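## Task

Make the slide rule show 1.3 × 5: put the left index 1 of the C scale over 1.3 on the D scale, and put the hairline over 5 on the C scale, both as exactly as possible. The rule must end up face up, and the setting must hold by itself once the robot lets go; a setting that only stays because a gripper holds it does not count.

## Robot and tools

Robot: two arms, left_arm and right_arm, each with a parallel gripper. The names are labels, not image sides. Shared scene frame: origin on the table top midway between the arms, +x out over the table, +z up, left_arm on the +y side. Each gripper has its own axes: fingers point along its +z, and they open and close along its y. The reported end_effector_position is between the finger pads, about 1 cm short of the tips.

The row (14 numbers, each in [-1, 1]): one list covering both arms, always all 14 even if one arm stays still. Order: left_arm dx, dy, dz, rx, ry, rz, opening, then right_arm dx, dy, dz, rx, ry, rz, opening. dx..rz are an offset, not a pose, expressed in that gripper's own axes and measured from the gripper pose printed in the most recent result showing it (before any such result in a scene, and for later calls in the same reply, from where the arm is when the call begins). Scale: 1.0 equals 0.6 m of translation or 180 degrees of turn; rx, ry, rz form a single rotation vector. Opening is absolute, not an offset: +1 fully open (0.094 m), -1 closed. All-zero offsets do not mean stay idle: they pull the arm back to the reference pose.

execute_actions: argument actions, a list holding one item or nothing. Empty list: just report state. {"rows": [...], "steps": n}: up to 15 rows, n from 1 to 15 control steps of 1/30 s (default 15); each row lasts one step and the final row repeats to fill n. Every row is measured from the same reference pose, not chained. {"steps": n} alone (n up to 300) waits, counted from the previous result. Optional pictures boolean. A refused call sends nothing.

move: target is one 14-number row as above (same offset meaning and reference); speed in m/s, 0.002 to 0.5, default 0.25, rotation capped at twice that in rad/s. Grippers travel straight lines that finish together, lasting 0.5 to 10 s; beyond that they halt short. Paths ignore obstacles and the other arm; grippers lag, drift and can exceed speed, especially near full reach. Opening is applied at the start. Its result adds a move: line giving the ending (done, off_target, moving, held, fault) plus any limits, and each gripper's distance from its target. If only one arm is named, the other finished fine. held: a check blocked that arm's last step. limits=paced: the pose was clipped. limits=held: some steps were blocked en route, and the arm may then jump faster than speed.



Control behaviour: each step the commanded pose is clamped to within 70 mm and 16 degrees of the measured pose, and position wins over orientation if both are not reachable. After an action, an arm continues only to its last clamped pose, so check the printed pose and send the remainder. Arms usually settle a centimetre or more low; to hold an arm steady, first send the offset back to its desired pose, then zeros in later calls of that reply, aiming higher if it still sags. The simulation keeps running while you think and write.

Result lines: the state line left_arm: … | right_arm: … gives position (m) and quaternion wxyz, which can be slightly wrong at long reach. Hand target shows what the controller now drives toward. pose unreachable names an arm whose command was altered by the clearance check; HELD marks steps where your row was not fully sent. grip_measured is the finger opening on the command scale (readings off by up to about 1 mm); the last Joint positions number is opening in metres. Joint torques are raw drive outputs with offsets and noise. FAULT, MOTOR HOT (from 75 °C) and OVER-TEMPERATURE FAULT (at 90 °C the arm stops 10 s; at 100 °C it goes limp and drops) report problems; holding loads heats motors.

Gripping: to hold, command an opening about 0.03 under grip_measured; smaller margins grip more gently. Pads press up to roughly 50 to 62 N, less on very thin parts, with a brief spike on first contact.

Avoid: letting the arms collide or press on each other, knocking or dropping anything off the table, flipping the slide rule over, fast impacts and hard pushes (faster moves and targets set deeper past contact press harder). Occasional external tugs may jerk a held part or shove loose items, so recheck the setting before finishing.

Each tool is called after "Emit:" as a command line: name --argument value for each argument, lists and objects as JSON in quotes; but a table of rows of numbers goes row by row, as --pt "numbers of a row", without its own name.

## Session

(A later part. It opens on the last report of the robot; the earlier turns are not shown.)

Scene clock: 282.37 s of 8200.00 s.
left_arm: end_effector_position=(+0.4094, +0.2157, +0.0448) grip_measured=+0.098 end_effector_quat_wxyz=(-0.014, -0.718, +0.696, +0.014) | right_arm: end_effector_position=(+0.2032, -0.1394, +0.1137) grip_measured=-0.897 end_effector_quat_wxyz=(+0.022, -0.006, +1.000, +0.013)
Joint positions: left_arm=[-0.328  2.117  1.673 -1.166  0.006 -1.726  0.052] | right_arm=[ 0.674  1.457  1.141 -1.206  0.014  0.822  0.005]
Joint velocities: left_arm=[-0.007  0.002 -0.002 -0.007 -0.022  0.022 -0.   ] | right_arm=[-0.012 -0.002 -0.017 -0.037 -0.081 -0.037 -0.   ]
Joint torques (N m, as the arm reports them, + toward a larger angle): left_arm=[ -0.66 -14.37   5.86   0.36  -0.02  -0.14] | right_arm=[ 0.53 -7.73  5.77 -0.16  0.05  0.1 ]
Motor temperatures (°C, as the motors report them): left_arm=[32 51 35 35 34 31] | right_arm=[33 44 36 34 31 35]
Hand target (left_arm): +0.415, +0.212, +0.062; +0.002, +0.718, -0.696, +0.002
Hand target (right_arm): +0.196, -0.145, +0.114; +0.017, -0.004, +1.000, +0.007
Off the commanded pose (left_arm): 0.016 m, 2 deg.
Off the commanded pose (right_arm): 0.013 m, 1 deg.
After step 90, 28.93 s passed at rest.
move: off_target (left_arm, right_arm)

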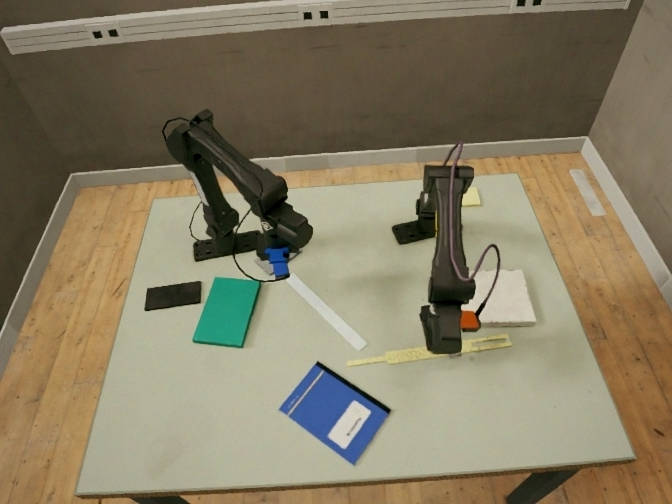

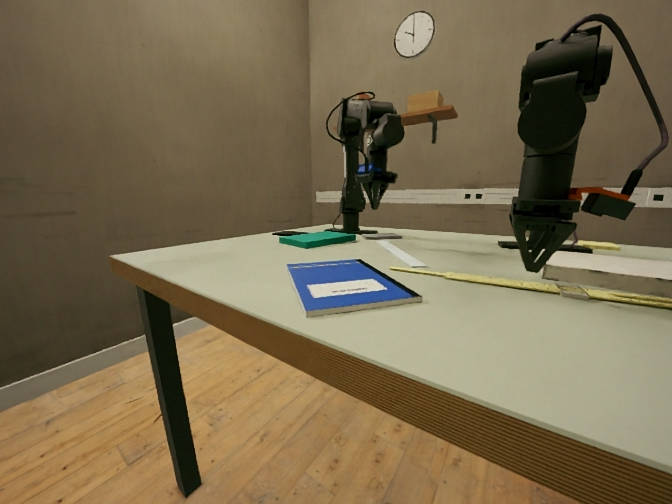

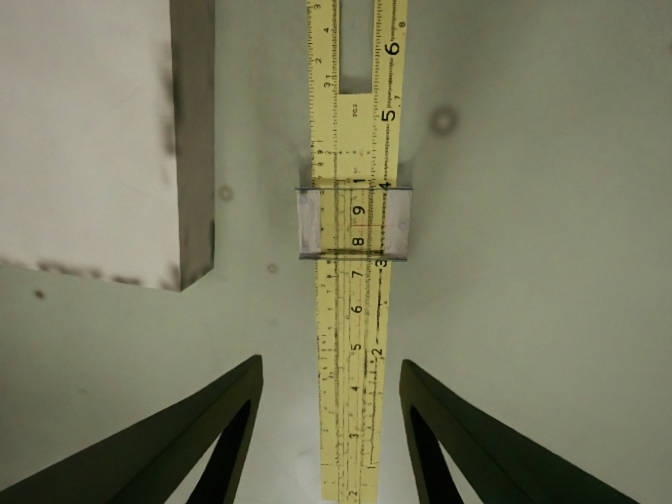

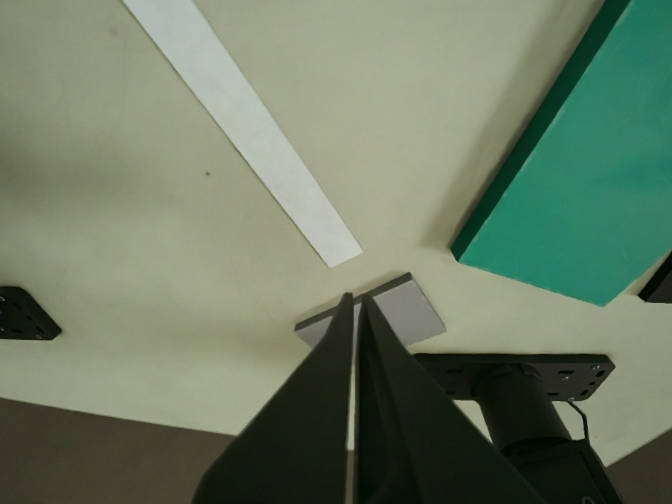

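Emit:
move --target '[-0.015,-0.016,0.028,0.005,0,0,0.1,0,0,-0.01,0,0,0,-0.9]' --speed 0.04

Scene clock: 285.57 s of 8200.00 s.
left_arm: end_effector_position=(+0.4171, +0.2212, +0.0270) grip_measured=+0.098 end_effector_quat_wxyz=(-0.012, -0.718, +0.696, +0.010) | right_arm: end_effector_position=(+0.2026, -0.1401, +0.1137) grip_measured=-0.897 end_effector_quat_wxyz=(+0.020, -0.004, +1.000, +0.012)
Joint positions: left_arm=[-0.312  2.152  1.655 -1.105  0.006 -1.711  0.052] | right_arm=[ 0.674  1.457  1.141 -1.21   0.014  0.825  0.005]
Joint velocities: left_arm=[ 0.007  0.007  0.002 -0.022 -0.007  0.037  0.001] | right_arm=[-0.012 -0.002 -0.007 -0.007 -0.037  0.051 -0.   ]
Joint torques (N m, as the arm reports them, + toward a larger angle): left_arm=[  0.81 -12.82   3.3    0.5   -0.02   0.05] | right_arm=[ 0.09 -6.47  9.47 -0.24 -0.01  0.  ]
Motor temperatures (°C, as the motors report them): left_arm=[32 51 35 35 34 31] | right_arm=[33 44 36 34 31 35]
Hand target (left_arm): +0.418, +0.225, +0.027; +0.009, +0.718, -0.696, -0.009
Hand target (right_arm): +0.203, -0.139, +0.120; +0.022, -0.006, +1.000, +0.014
Off the commanded pose (left_arm): 0.004 m, 0 deg.
Off the commanded pose (right_arm): 0.006 m, 0 deg.
move: done

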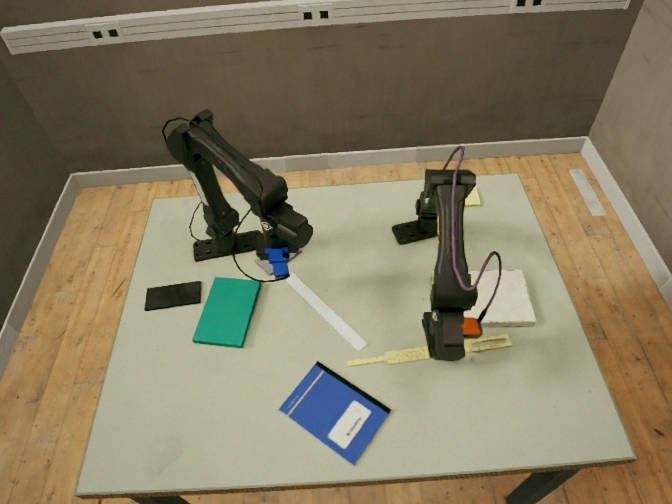

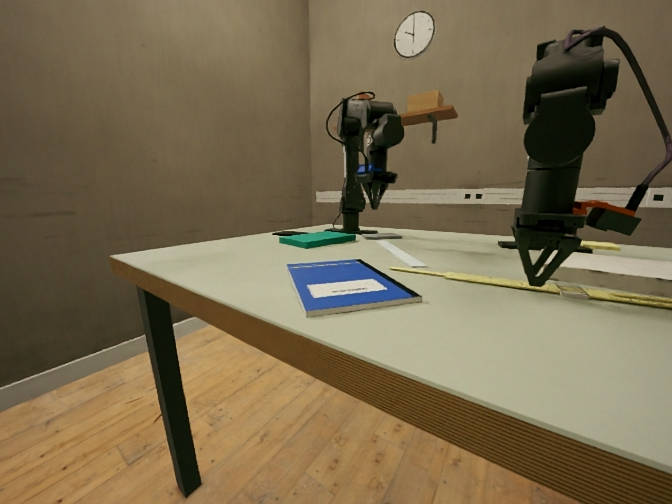

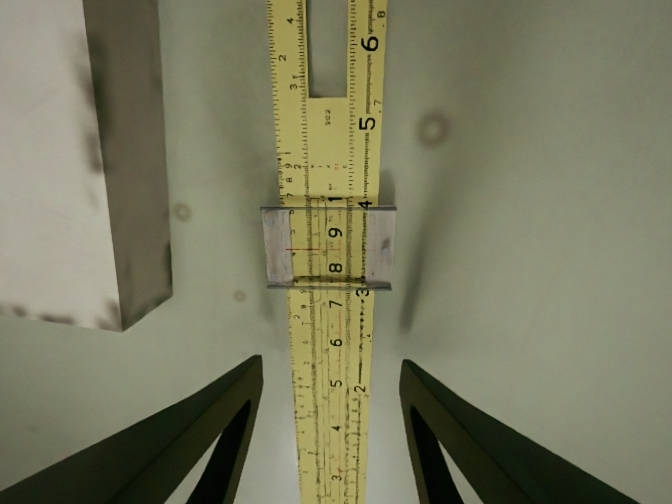

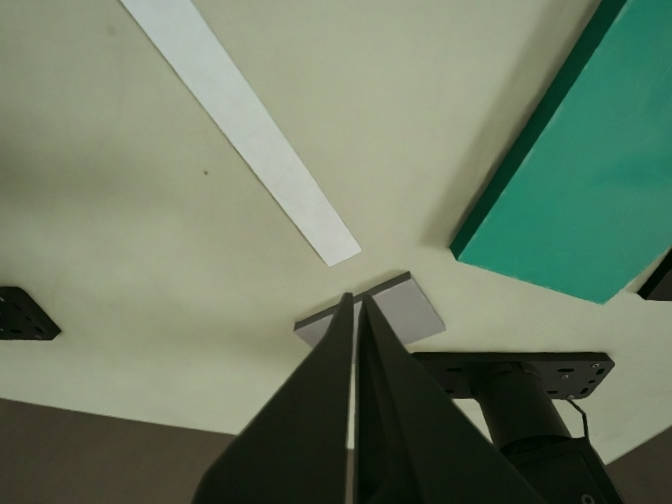

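Centred. Descending and gripping.

Emit:
move --target '[0,0,0.022,0,0,0,0.1,0,0,-0.01,0,0,0,-0.9]' --speed 0.02

Emit:
move --target '[0,0,-0.005,0,0,0,-0.42,0,0,-0.01,0,0,0,-0.9]' --speed 0.02

Scene clock: 288.53 s of 8200.00 s.
left_arm: end_effector_position=(+0.4182, +0.2210, +0.0164) grip_measured=+0.098 end_effector_quat_wxyz=(-0.011, -0.718, +0.696, +0.009) | right_arm: end_effector_position=(+0.2020, -0.1407, +0.1137) grip_measured=-0.897 end_effector_quat_wxyz=(+0.019, -0.004, +1.000, +0.011)
Joint positions: left_arm=[-0.312  2.166  1.634 -1.068  0.006 -1.71   0.052] | right_arm=[ 0.674  1.457  1.141 -1.214  0.014  0.825  0.005]
Joint velocities: left_arm=[-0.017  0.002  0.012  0.081  0.051 -0.037  0.   ] | right_arm=[ 0.017  0.012 -0.017  0.007  0.037 -0.081 -0.   ]
Joint torques (N m, as the arm reports them, + toward a larger angle): left_arm=[  0.02 -12.38   3.07   0.54   0.03  -0.04] | right_arm=[ 0.1  -6.39  9.49 -0.14 -0.01 -0.03]
Motor temperatures (°C, as the motors report them): left_arm=[32 50 35 35 34 31] | right_arm=[33 43 36 34 31 35]
Hand target (left_arm): +0.417, +0.221, +0.014; +0.012, +0.718, -0.696, -0.010
Hand target (right_arm): +0.202, -0.140, +0.120; +0.020, -0.004, +1.000, +0.012
Off the commanded pose (left_arm): 0.003 m, 0 deg.
Off the commanded pose (right_arm): 0.006 m, 0 deg.
move: done

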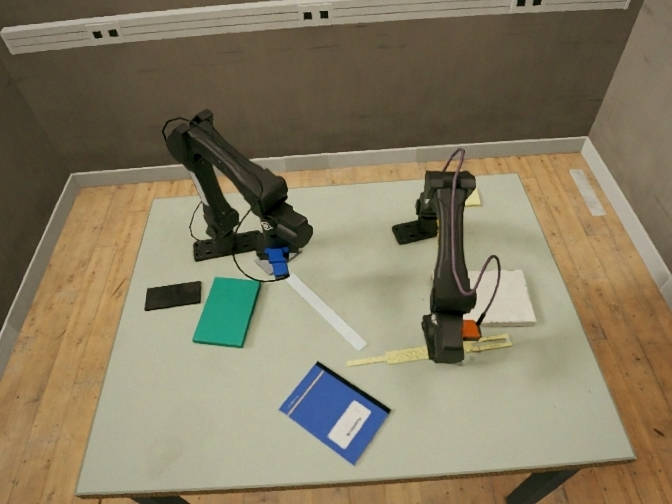

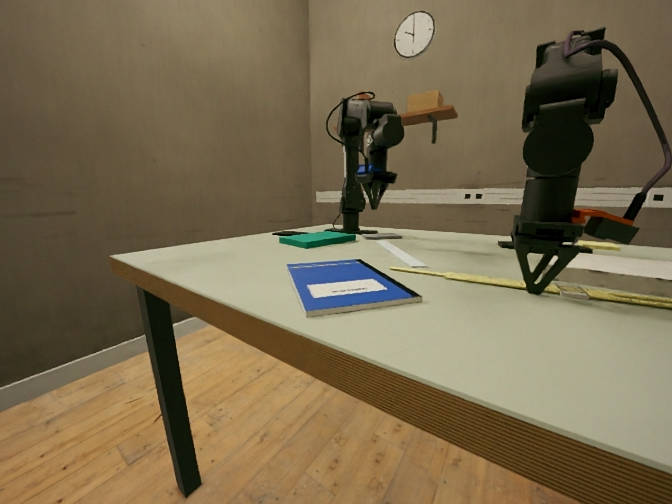

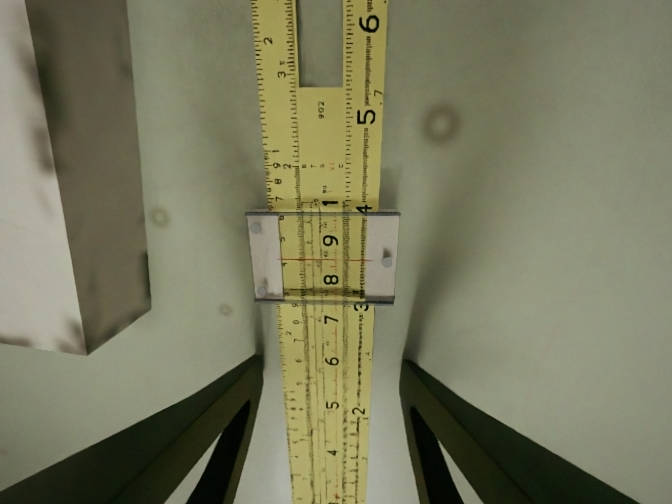

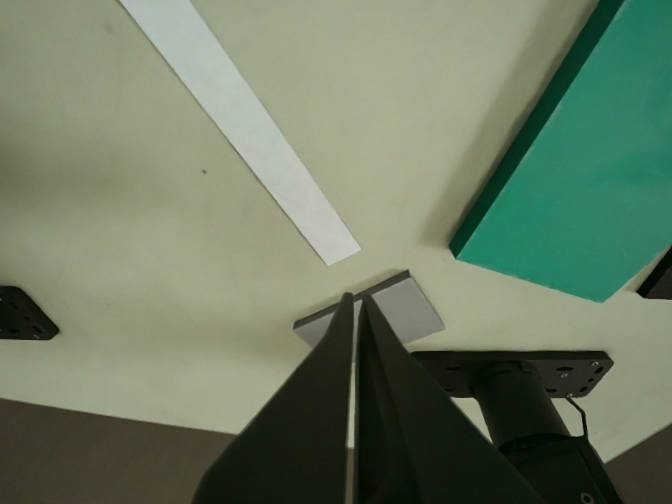

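Scene clock: 289.23 s of 8200.00 s.
left_arm: end_effector_position=(+0.4182, +0.2210, +0.0164) grip_measured=-0.380 end_effector_quat_wxyz=(-0.011, -0.718, +0.696, +0.009) | right_arm: end_effector_position=(+0.2014, -0.1413, +0.1136) grip_measured=-0.897 end_effector_quat_wxyz=(+0.018, -0.004, +1.000, +0.009)
Joint positions: left_arm=[-0.312  2.166  1.634 -1.068  0.006 -1.71   0.029] | right_arm=[ 0.674  1.457  1.141 -1.217  0.014  0.825  0.005]
Joint velocities: left_arm=[-0.017  0.002 -0.002  0.051 -0.007  0.022  0.   ] | right_arm=[ 0.002 -0.022 -0.002 -0.022 -0.022 -0.022  0.001]
Joint torques (N m, as the arm reports them, + toward a larger angle): left_arm=[  0.03 -12.6    4.26   0.39   0.02  -0.01] | right_arm=[ 0.1  -6.34  9.41 -0.26  0.03  0.03]
Motor temperatures (°C, as the motors report them): left_arm=[32 50 35 35 34 31] | right_arm=[33 43 36 34 31 35]
Hand target (left_arm): +0.418, +0.221, +0.019; +0.011, +0.718, -0.696, -0.009
Hand target (right_arm): +0.202, -0.141, +0.120; +0.019, -0.004, +1.000, +0.011
Off the commanded pose (left_arm): 0.003 m, 0 deg.
Off the commanded pose (right_arm): 0.006 m, 0 deg.
move: done

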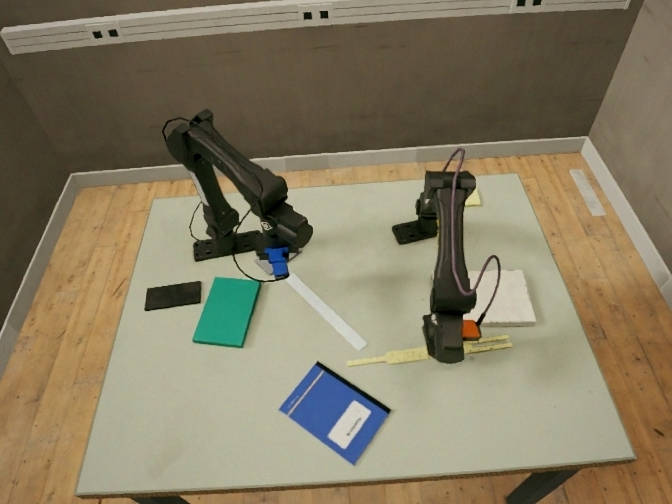

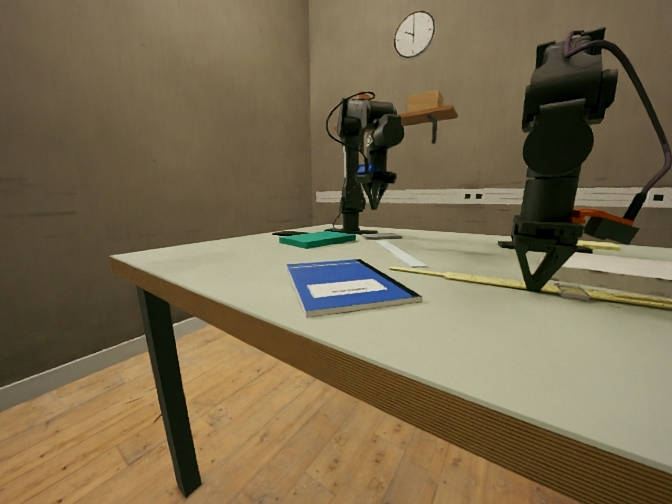

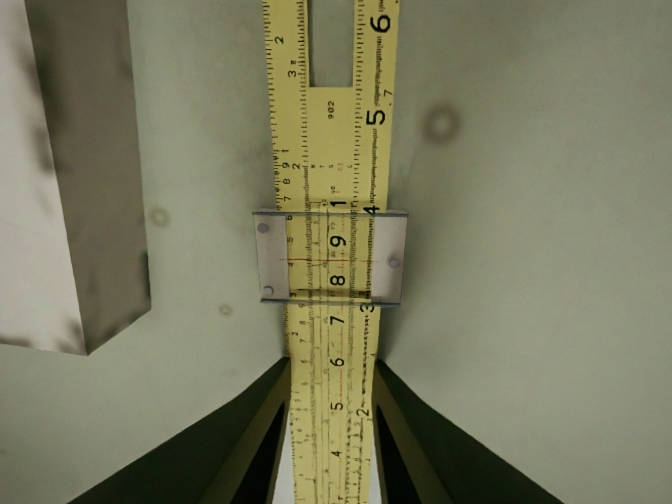

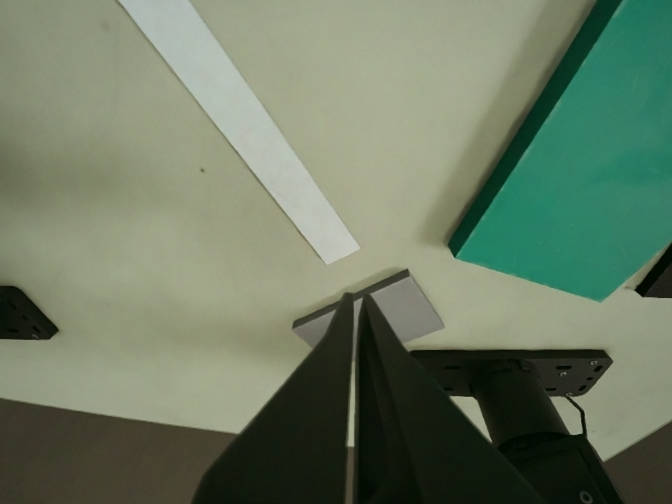

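Emit:
execute_actions --actions '[]'

Scene clock: 297.77 s of 8200.00 s.
left_arm: end_effector_position=(+0.4182, +0.2210, +0.0164) grip_measured=-0.380 end_effector_quat_wxyz=(-0.011, -0.718, +0.696, +0.009) | right_arm: end_effector_position=(+0.2013, -0.1415, +0.1136) grip_measured=-0.897 end_effector_quat_wxyz=(+0.018, -0.004, +1.000, +0.009)
Joint positions: left_arm=[-0.312  2.166  1.634 -1.068  0.006 -1.71   0.029] | right_arm=[ 0.674  1.457  1.141 -1.218  0.014  0.825  0.005]
Joint velocities: left_arm=[ 0.002 -0.002 -0.017 -0.007 -0.051  0.007  0.001] | right_arm=[-0.007 -0.007  0.002 -0.037 -0.066  0.081 -0.001]
Joint torques (N m, as the arm reports them, + toward a larger angle): left_arm=[  0.09 -12.65   4.29   0.43   0.02  -0.01] | right_arm=[ 0.13 -6.26  9.39 -0.18  0.    0.  ]
Motor temperatures (°C, as the motors report them): left_arm=[32 50 35 35 34 31] | right_arm=[33 41 36 33 31 35]
Hand target (left_arm): +0.418, +0.221, +0.019; +0.011, +0.718, -0.696, -0.009
Hand target (right_arm): +0.202, -0.141, +0.120; +0.019, -0.004, +1.000, +0.011
Off the commanded pose (left_arm): 0.003 m, 0 deg.
Off the commanded pose (right_arm): 0.006 m, 0 deg.
Steps of this call (steps 1 to 90: nothing new was sent; then 5.53 s passed at rest). Readings (end_effector_position):
1: left_arm (+0.4182, +0.2210, +0.0164) | right_arm (+0.2014, -0.1414, +0.1136)
2: left_arm (+0.4182, +0.2210, +0.0164) | right_arm (+0.2014, -0.1414, +0.1136)
4: left_arm (+0.4182, +0.2210, +0.0164) | right_arm (+0.2013, -0.1415, +0.1136)
8: left_arm (+0.4182, +0.2210, +0.0164) | right_arm (+0.2013, -0.1415, +0.1136)
90: the state above

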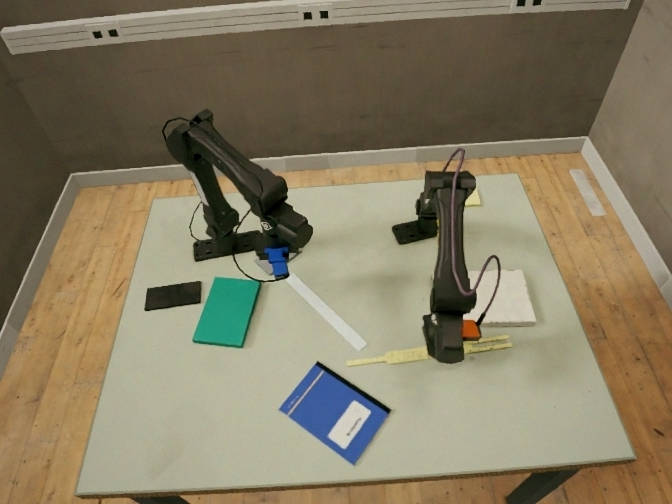

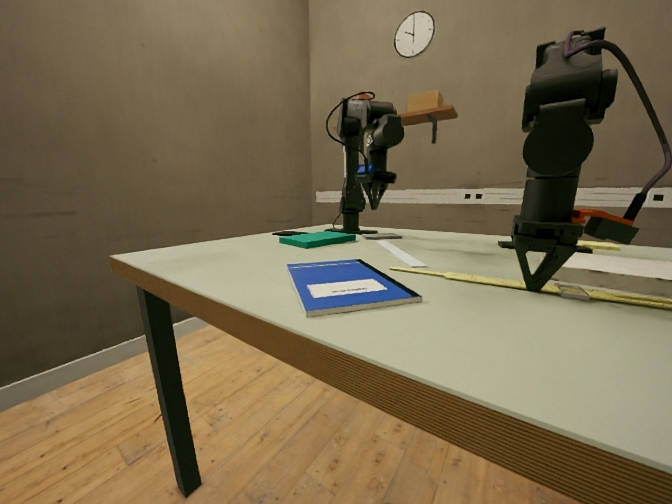

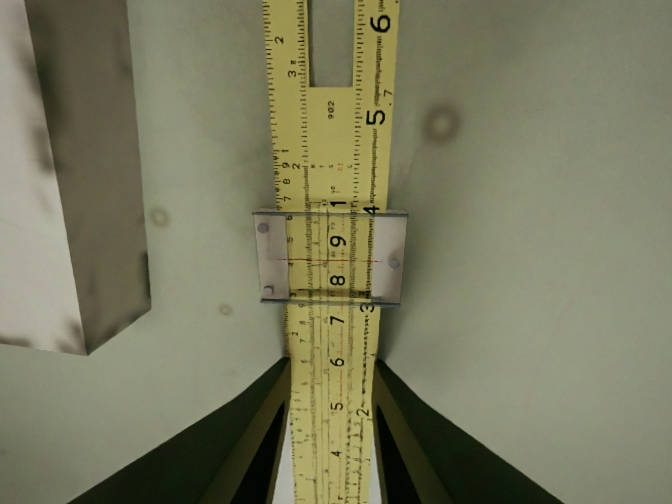

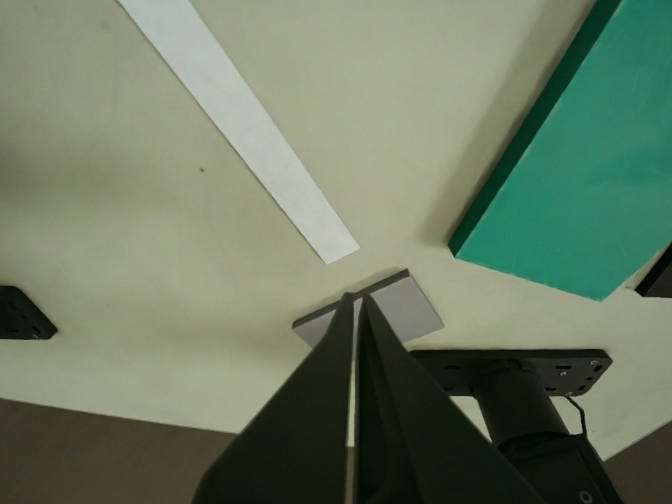

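Emit:
move --target '[0,0,-0.115,0,0,0,-0.42, 0.08,-0.12,-0.02,0,0,0,-0.9]' --speed 0.08

Emit:
move --target '[0,0,0,0,0,0.5,-0.42, 0,0,0,0,0,0,-0.9]' --speed 0.2

Scene clock: 306.63 s of 8200.00 s.
left_arm: end_effector_position=(+0.4146, +0.2214, +0.0652) grip_measured=-0.381 end_effector_quat_wxyz=(-0.025, -0.717, +0.696, +0.027) | right_arm: end_effector_position=(+0.1576, -0.2063, +0.1251) grip_measured=-0.897 end_effector_quat_wxyz=(+0.025, -0.004, +1.000, +0.015)
Joint positions: left_arm=[-0.312  2.156  1.814 -1.301  0.006 -1.71   0.029] | right_arm=[ 0.609  1.133  0.954 -1.336  0.013  0.76   0.005]
Joint velocities: left_arm=[ 0.002 -0.017  0.012 -0.066  0.022  0.022  0.   ] | right_arm=[-0.007 -0.007 -0.012 -0.007 -0.007 -0.051 -0.001]
Joint torques (N m, as the arm reports them, + toward a larger angle): left_arm=[  0.26 -15.28   5.93   0.26   0.03   0.04] | right_arm=[-0.71 -4.33  6.02 -0.16  0.   -0.01]
Motor temperatures (°C, as the motors report them): left_arm=[32 50 35 35 34 31] | right_arm=[33 41 36 33 31 35]
Hand target (left_arm): +0.419, +0.222, +0.085; +0.011, +0.718, -0.696, -0.009
Hand target (right_arm): +0.152, -0.213, +0.123; +0.018, -0.004, +1.000, +0.009
Off the commanded pose (left_arm): 0.021 m, 3 deg.
Off the commanded pose (right_arm): 0.009 m, 1 deg.
After step 90, 4.27 s passed at rest.
move: off_target (left_arm)

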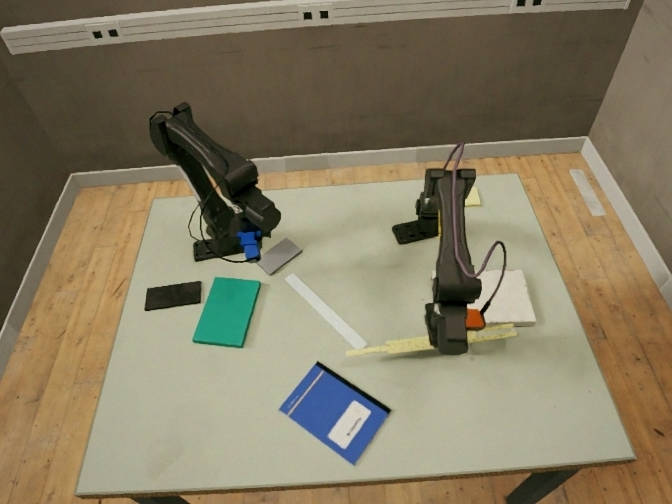

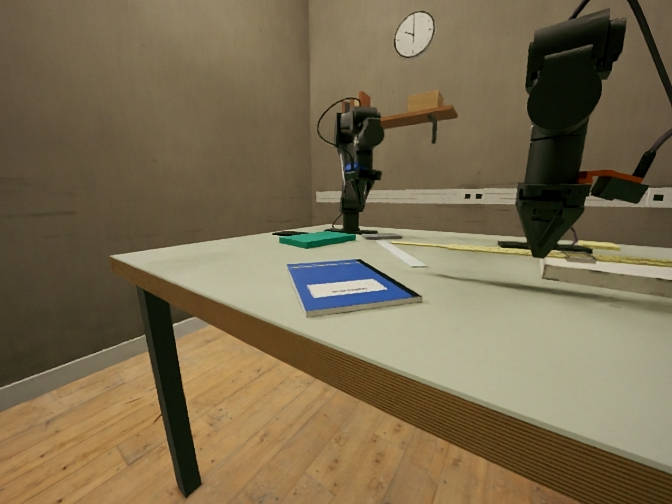

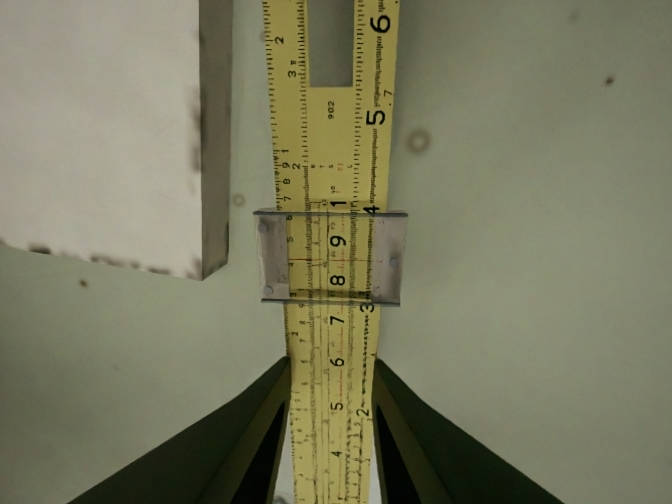

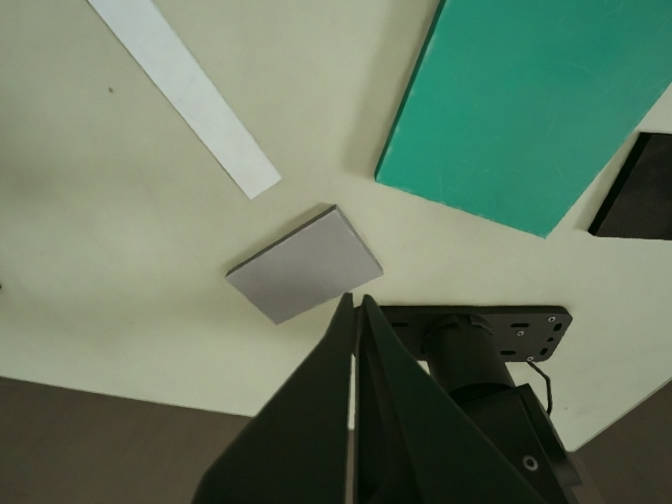

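Scene clock: 311.10 s of 8200.00 s.
left_arm: end_effector_position=(+0.4146, +0.2214, +0.0652) grip_measured=-0.380 end_effector_quat_wxyz=(-0.037, -0.020, +0.999, +0.002) | right_arm: end_effector_position=(+0.1576, -0.2063, +0.1251) grip_measured=-0.897 end_effector_quat_wxyz=(+0.025, -0.004, +1.000, +0.015)
Joint positions: left_arm=[-0.312  2.156  1.814 -1.301  0.006 -0.149  0.029] | right_arm=[ 0.609  1.133  0.954 -1.336  0.013  0.76   0.005]
Joint velocities: left_arm=[-0.002 -0.012 -0.022 -0.022 -0.022  0.081 -0.001] | right_arm=[-0.017  0.007  0.032 -0.022  0.022 -0.037  0.001]
Joint torques (N m, as the arm reports them, + toward a larger angle): left_arm=[  0.12 -12.32   3.92   0.39  -0.01   0.06] | right_arm=[ 0.15 -2.86  7.33 -0.01  0.    0.  ]
Motor temperatures (°C, as the motors report them): left_arm=[32 49 35 35 34 31] | right_arm=[33 40 36 34 31 35]
Hand target (left_arm): +0.415, +0.221, +0.065; -0.037, -0.015, +0.999, +0.001
Hand target (right_arm): +0.158, -0.206, +0.125; +0.025, -0.004, +1.000, +0.015
Off the commanded pose (left_arm): 0.000 m, 1 deg.
Off the commanded pose (right_arm): 0.000 m, 0 deg.
move: done

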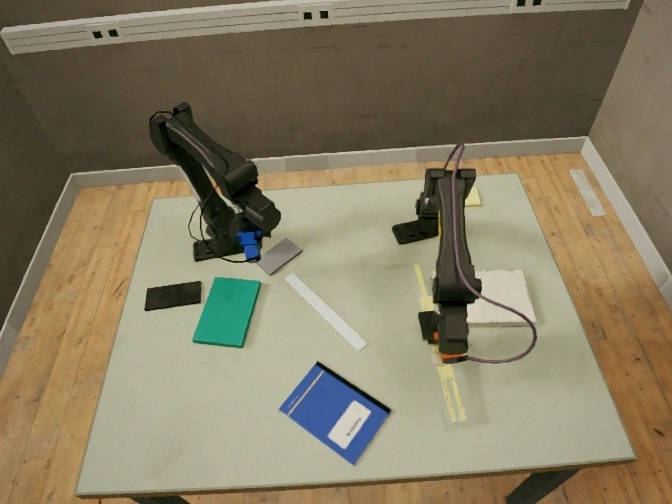

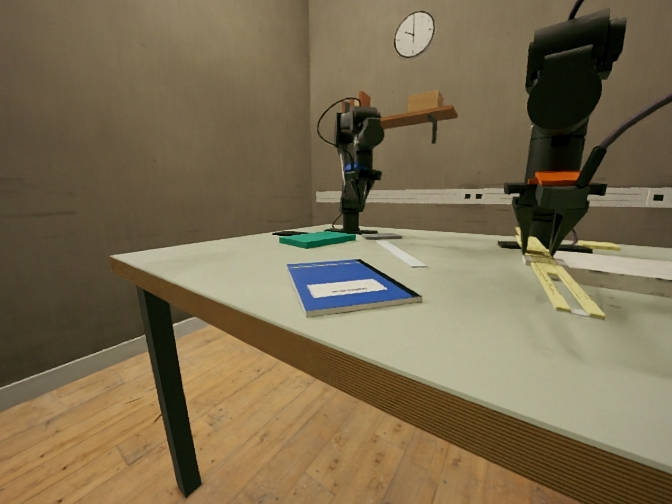

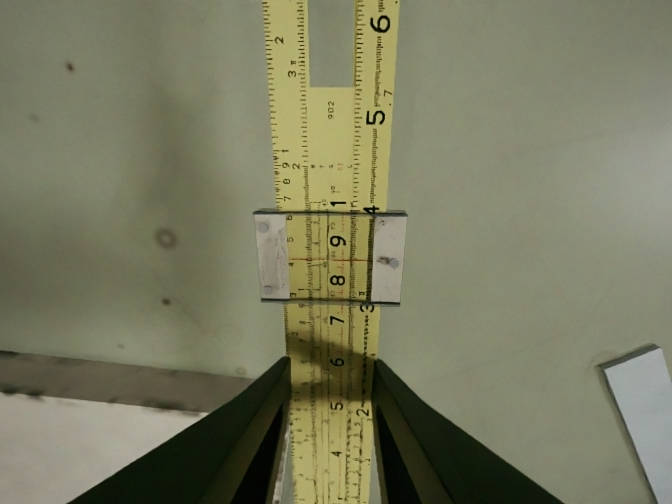

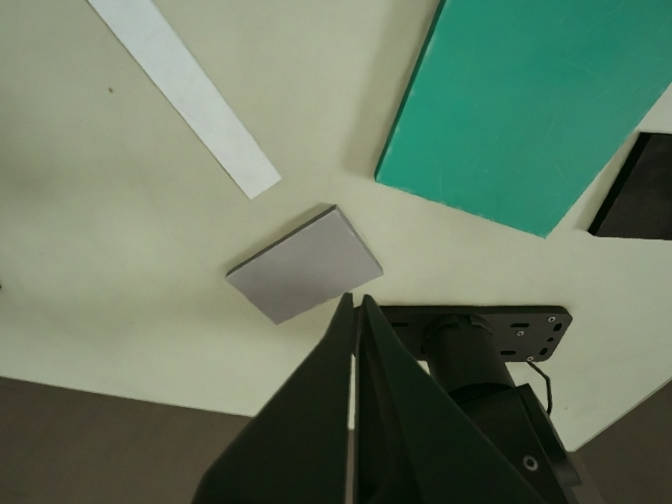

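Emit:
move --target '[0.192,-0.2,-0.02,0,-0.024,0.013,-0.42, 0,0,0,0,0,0,-0.9]' --speed 0.1

Scene clock: 317.27 s of 8200.00 s.
left_arm: end_effector_position=(+0.3066, +0.0968, +0.0762) grip_measured=-0.380 end_effector_quat_wxyz=(-0.015, +0.003, +1.000, +0.008) | right_arm: end_effector_position=(+0.1576, -0.2063, +0.1251) grip_measured=-0.897 end_effector_quat_wxyz=(+0.025, -0.004, +1.000, +0.015)
Joint positions: left_arm=[-0.733  1.857  1.428 -1.177  0.001 -0.525  0.029] | right_arm=[ 0.609  1.133  0.954 -1.336  0.013  0.76   0.005]
Joint velocities: left_arm=[-0.017 -0.002  0.002 -0.081 -0.037  0.022  0.001] | right_arm=[ 0.022  0.012 -0.002 -0.022  0.022  0.066 -0.001]
Joint torques (N m, as the arm reports them, + toward a larger angle): left_arm=[ -0.25 -12.6    3.55   0.6   -0.09  -0.13] | right_arm=[-0.02 -2.62  7.21  0.02  0.05 -0.03]
Motor temperatures (°C, as the motors report them): left_arm=[32 49 35 35 34 31] | right_arm=[33 40 36 34 31 35]
Hand target (left_arm): +0.309, +0.096, +0.086; +0.004, -0.001, +1.000, +0.002
Hand target (right_arm): +0.158, -0.206, +0.125; +0.025, -0.004, +1.000, +0.015
Off the commanded pose (left_arm): 0.009 m, 2 deg.
Off the commanded pose (right_arm): 0.000 m, 0 deg.
After step 90, 1.03 s passed at rest.
move: done

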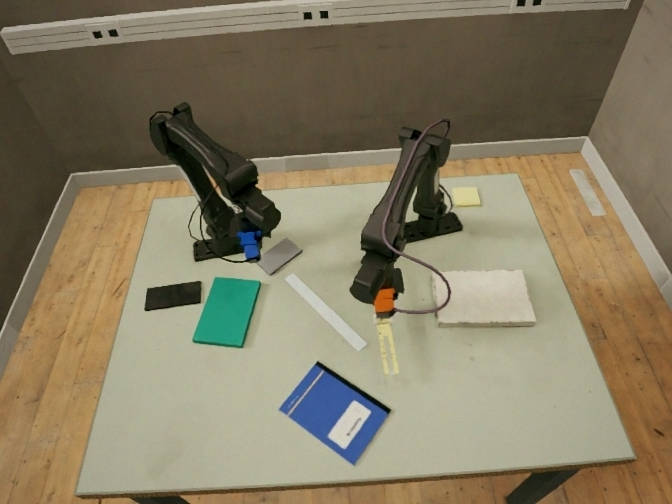

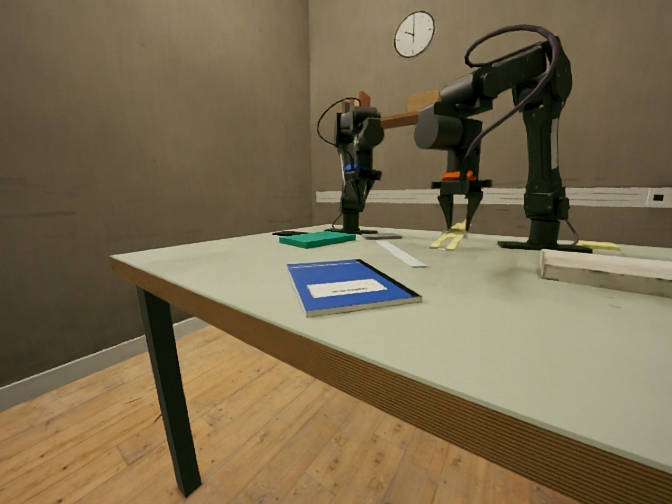

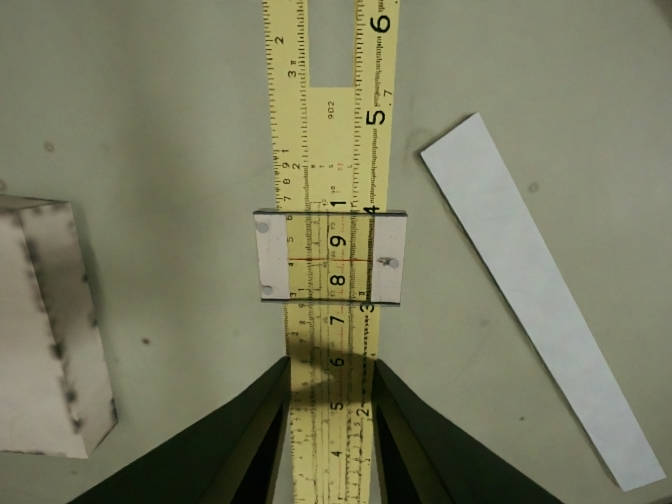

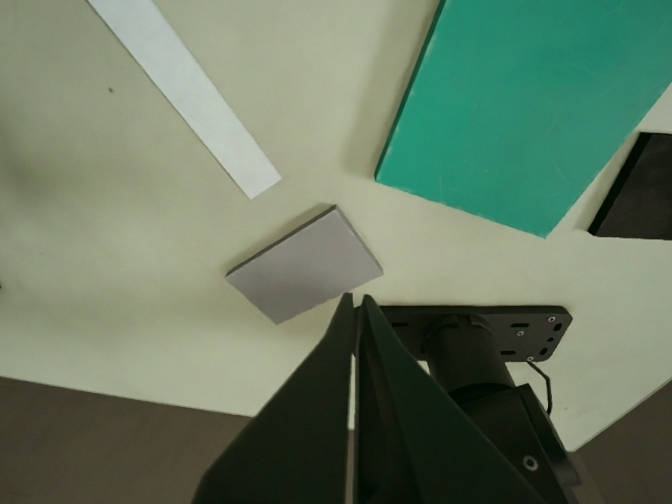

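Emit:
move --target '[0.01,0.045,0.06,0,-0.005,0,-0.42, 0,0,0,0,0,0,-0.9]' --speed 0.05

Scene clock: 327.37 s of 8200.00 s.
left_arm: end_effector_position=(+0.2936, +0.1220, +0.0315) grip_measured=-0.380 end_effector_quat_wxyz=(-0.027, +0.003, +1.000, +0.015) | right_arm: end_effector_position=(+0.1576, -0.2063, +0.1251) grip_measured=-0.897 end_effector_quat_wxyz=(+0.025, -0.004, +1.000, +0.015)
Joint positions: left_arm=[-0.686  1.844  1.225 -1.013 -0.002 -0.476  0.029] | right_arm=[ 0.609  1.133  0.954 -1.336  0.013  0.76   0.005]
Joint velocities: left_arm=[ 0.002  0.007  0.017  0.007  0.022 -0.037 -0.001] | right_arm=[-0.007 -0.012 -0.012 -0.051 -0.022  0.022 -0.   ]
Joint torques (N m, as the arm reports them, + toward a larger angle): left_arm=[  0.95 -12.08   3.34   0.51  -0.07   0.08] | right_arm=[-0.24 -2.52  7.41  0.08  0.06  0.01]
Motor temperatures (°C, as the motors report them): left_arm=[32 49 35 35 34 31] | right_arm=[33 39 36 34 31 35]
Hand target (left_arm): +0.299, +0.124, +0.040; -0.008, +0.003, +1.000, +0.009
Hand target (right_arm): +0.158, -0.206, +0.125; +0.025, -0.004, +1.000, +0.015
Off the commanded pose (left_arm): 0.011 m, 2 deg.
Off the commanded pose (right_arm): 0.000 m, 0 deg.
After step 90, 5.70 s passed at rest.
move: off_target (left_arm)

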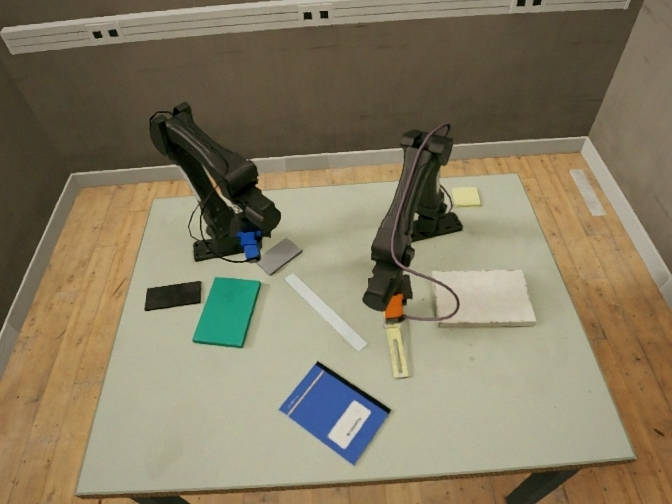

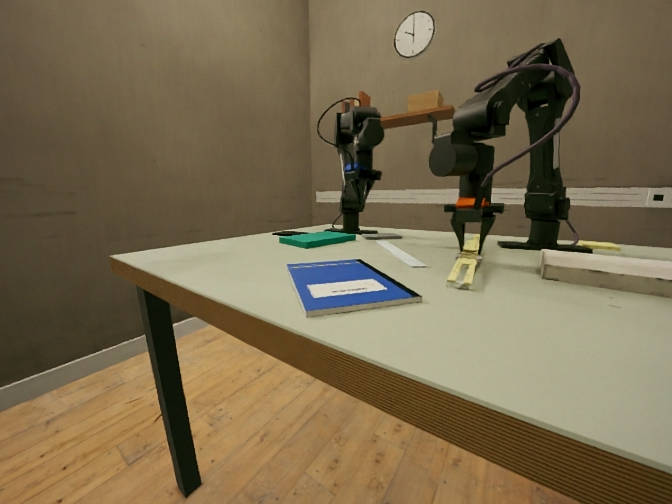

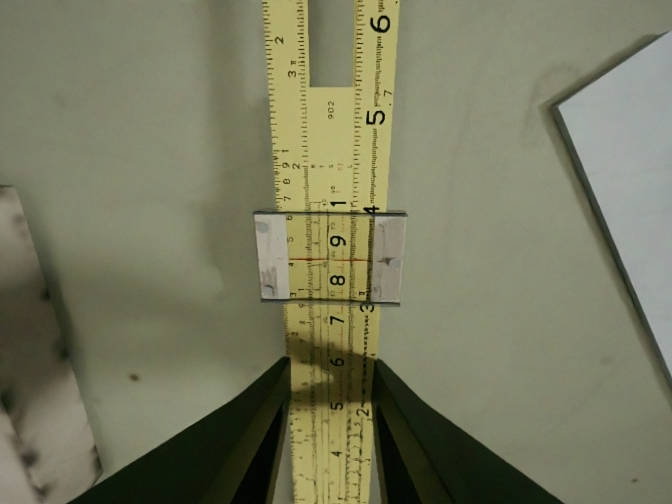

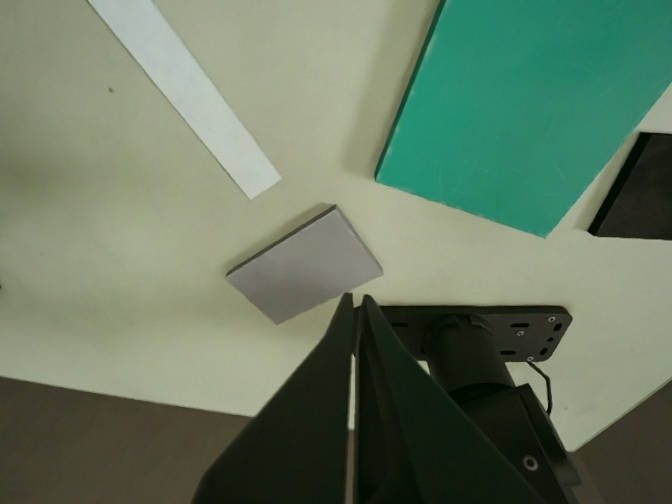

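Emit:
move --target '[0,0,0.016,0,-0.02,0.008,-0.42, 0,0,0,0,0,0,-0.9]' --speed 0.02

Scene clock: 330.77 s of 8200.00 s.
left_arm: end_effector_position=(+0.2903, +0.1258, +0.0144) grip_measured=-0.380 end_effector_quat_wxyz=(-0.014, +0.007, +1.000, +0.021) | right_arm: end_effector_position=(+0.1576, -0.2063, +0.1251) grip_measured=-0.897 end_effector_quat_wxyz=(+0.025, -0.004, +1.000, +0.015)
Joint positions: left_arm=[-0.693  1.839  1.145 -0.922 -0.024 -0.475  0.029] | right_arm=[ 0.609  1.133  0.954 -1.336  0.013  0.76   0.005]
Joint velocities: left_arm=[-0.007  0.012 -0.007  0.022 -0.066 -0.007 -0.001] | right_arm=[-0.012 -0.007 -0.002 -0.022 -0.051 -0.037 -0.   ]
Joint torques (N m, as the arm reports them, + toward a larger angle): left_arm=[ -0.89 -11.72   2.97   0.64  -0.1    0.03] | right_arm=[-0.19 -2.73  7.31  0.02 -0.01 -0.06]
Motor temperatures (°C, as the motors report them): left_arm=[32 49 35 35 34 31] | right_arm=[33 39 36 34 31 35]
Hand target (left_arm): +0.293, +0.122, +0.022; +0.004, +0.016, +1.000, +0.015
Hand target (right_arm): +0.158, -0.206, +0.125; +0.025, -0.004, +1.000, +0.015
Off the commanded pose (left_arm): 0.009 m, 2 deg.
Off the commanded pose (right_arm): 0.000 m, 0 deg.
move: done

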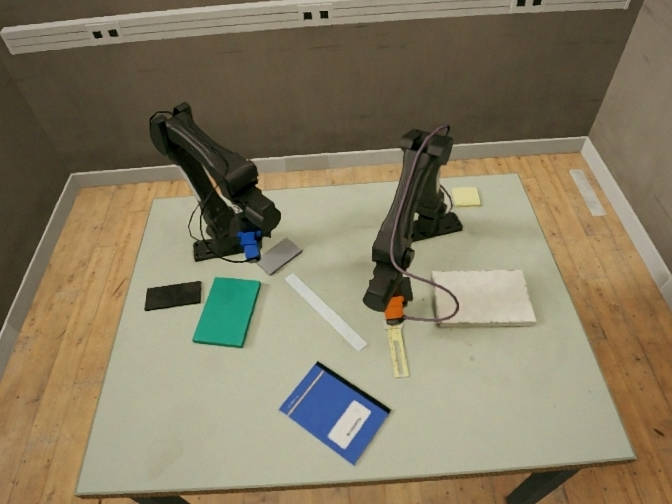

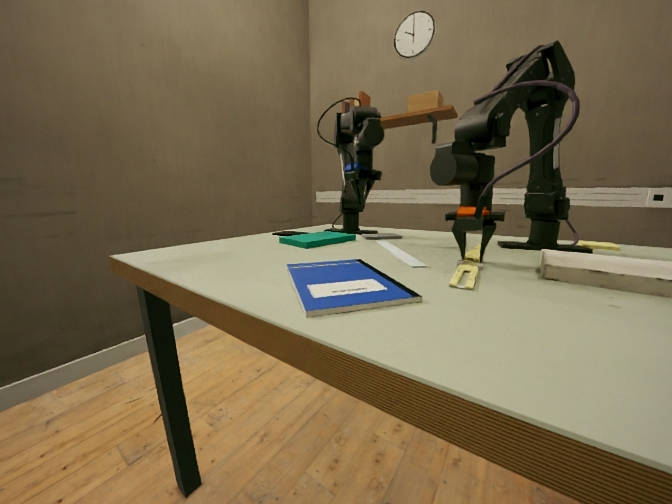

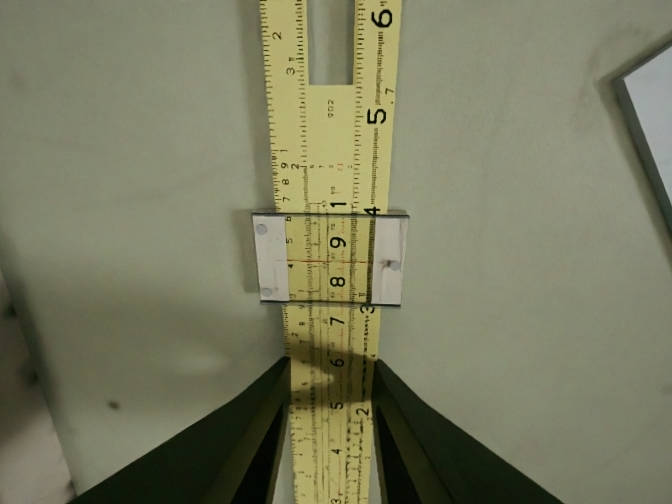

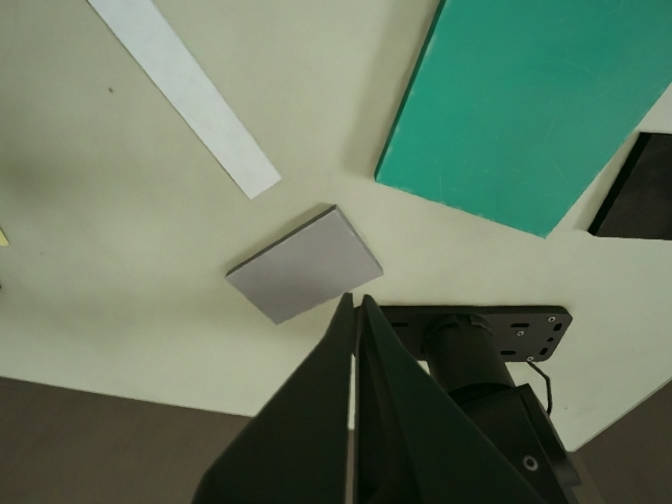

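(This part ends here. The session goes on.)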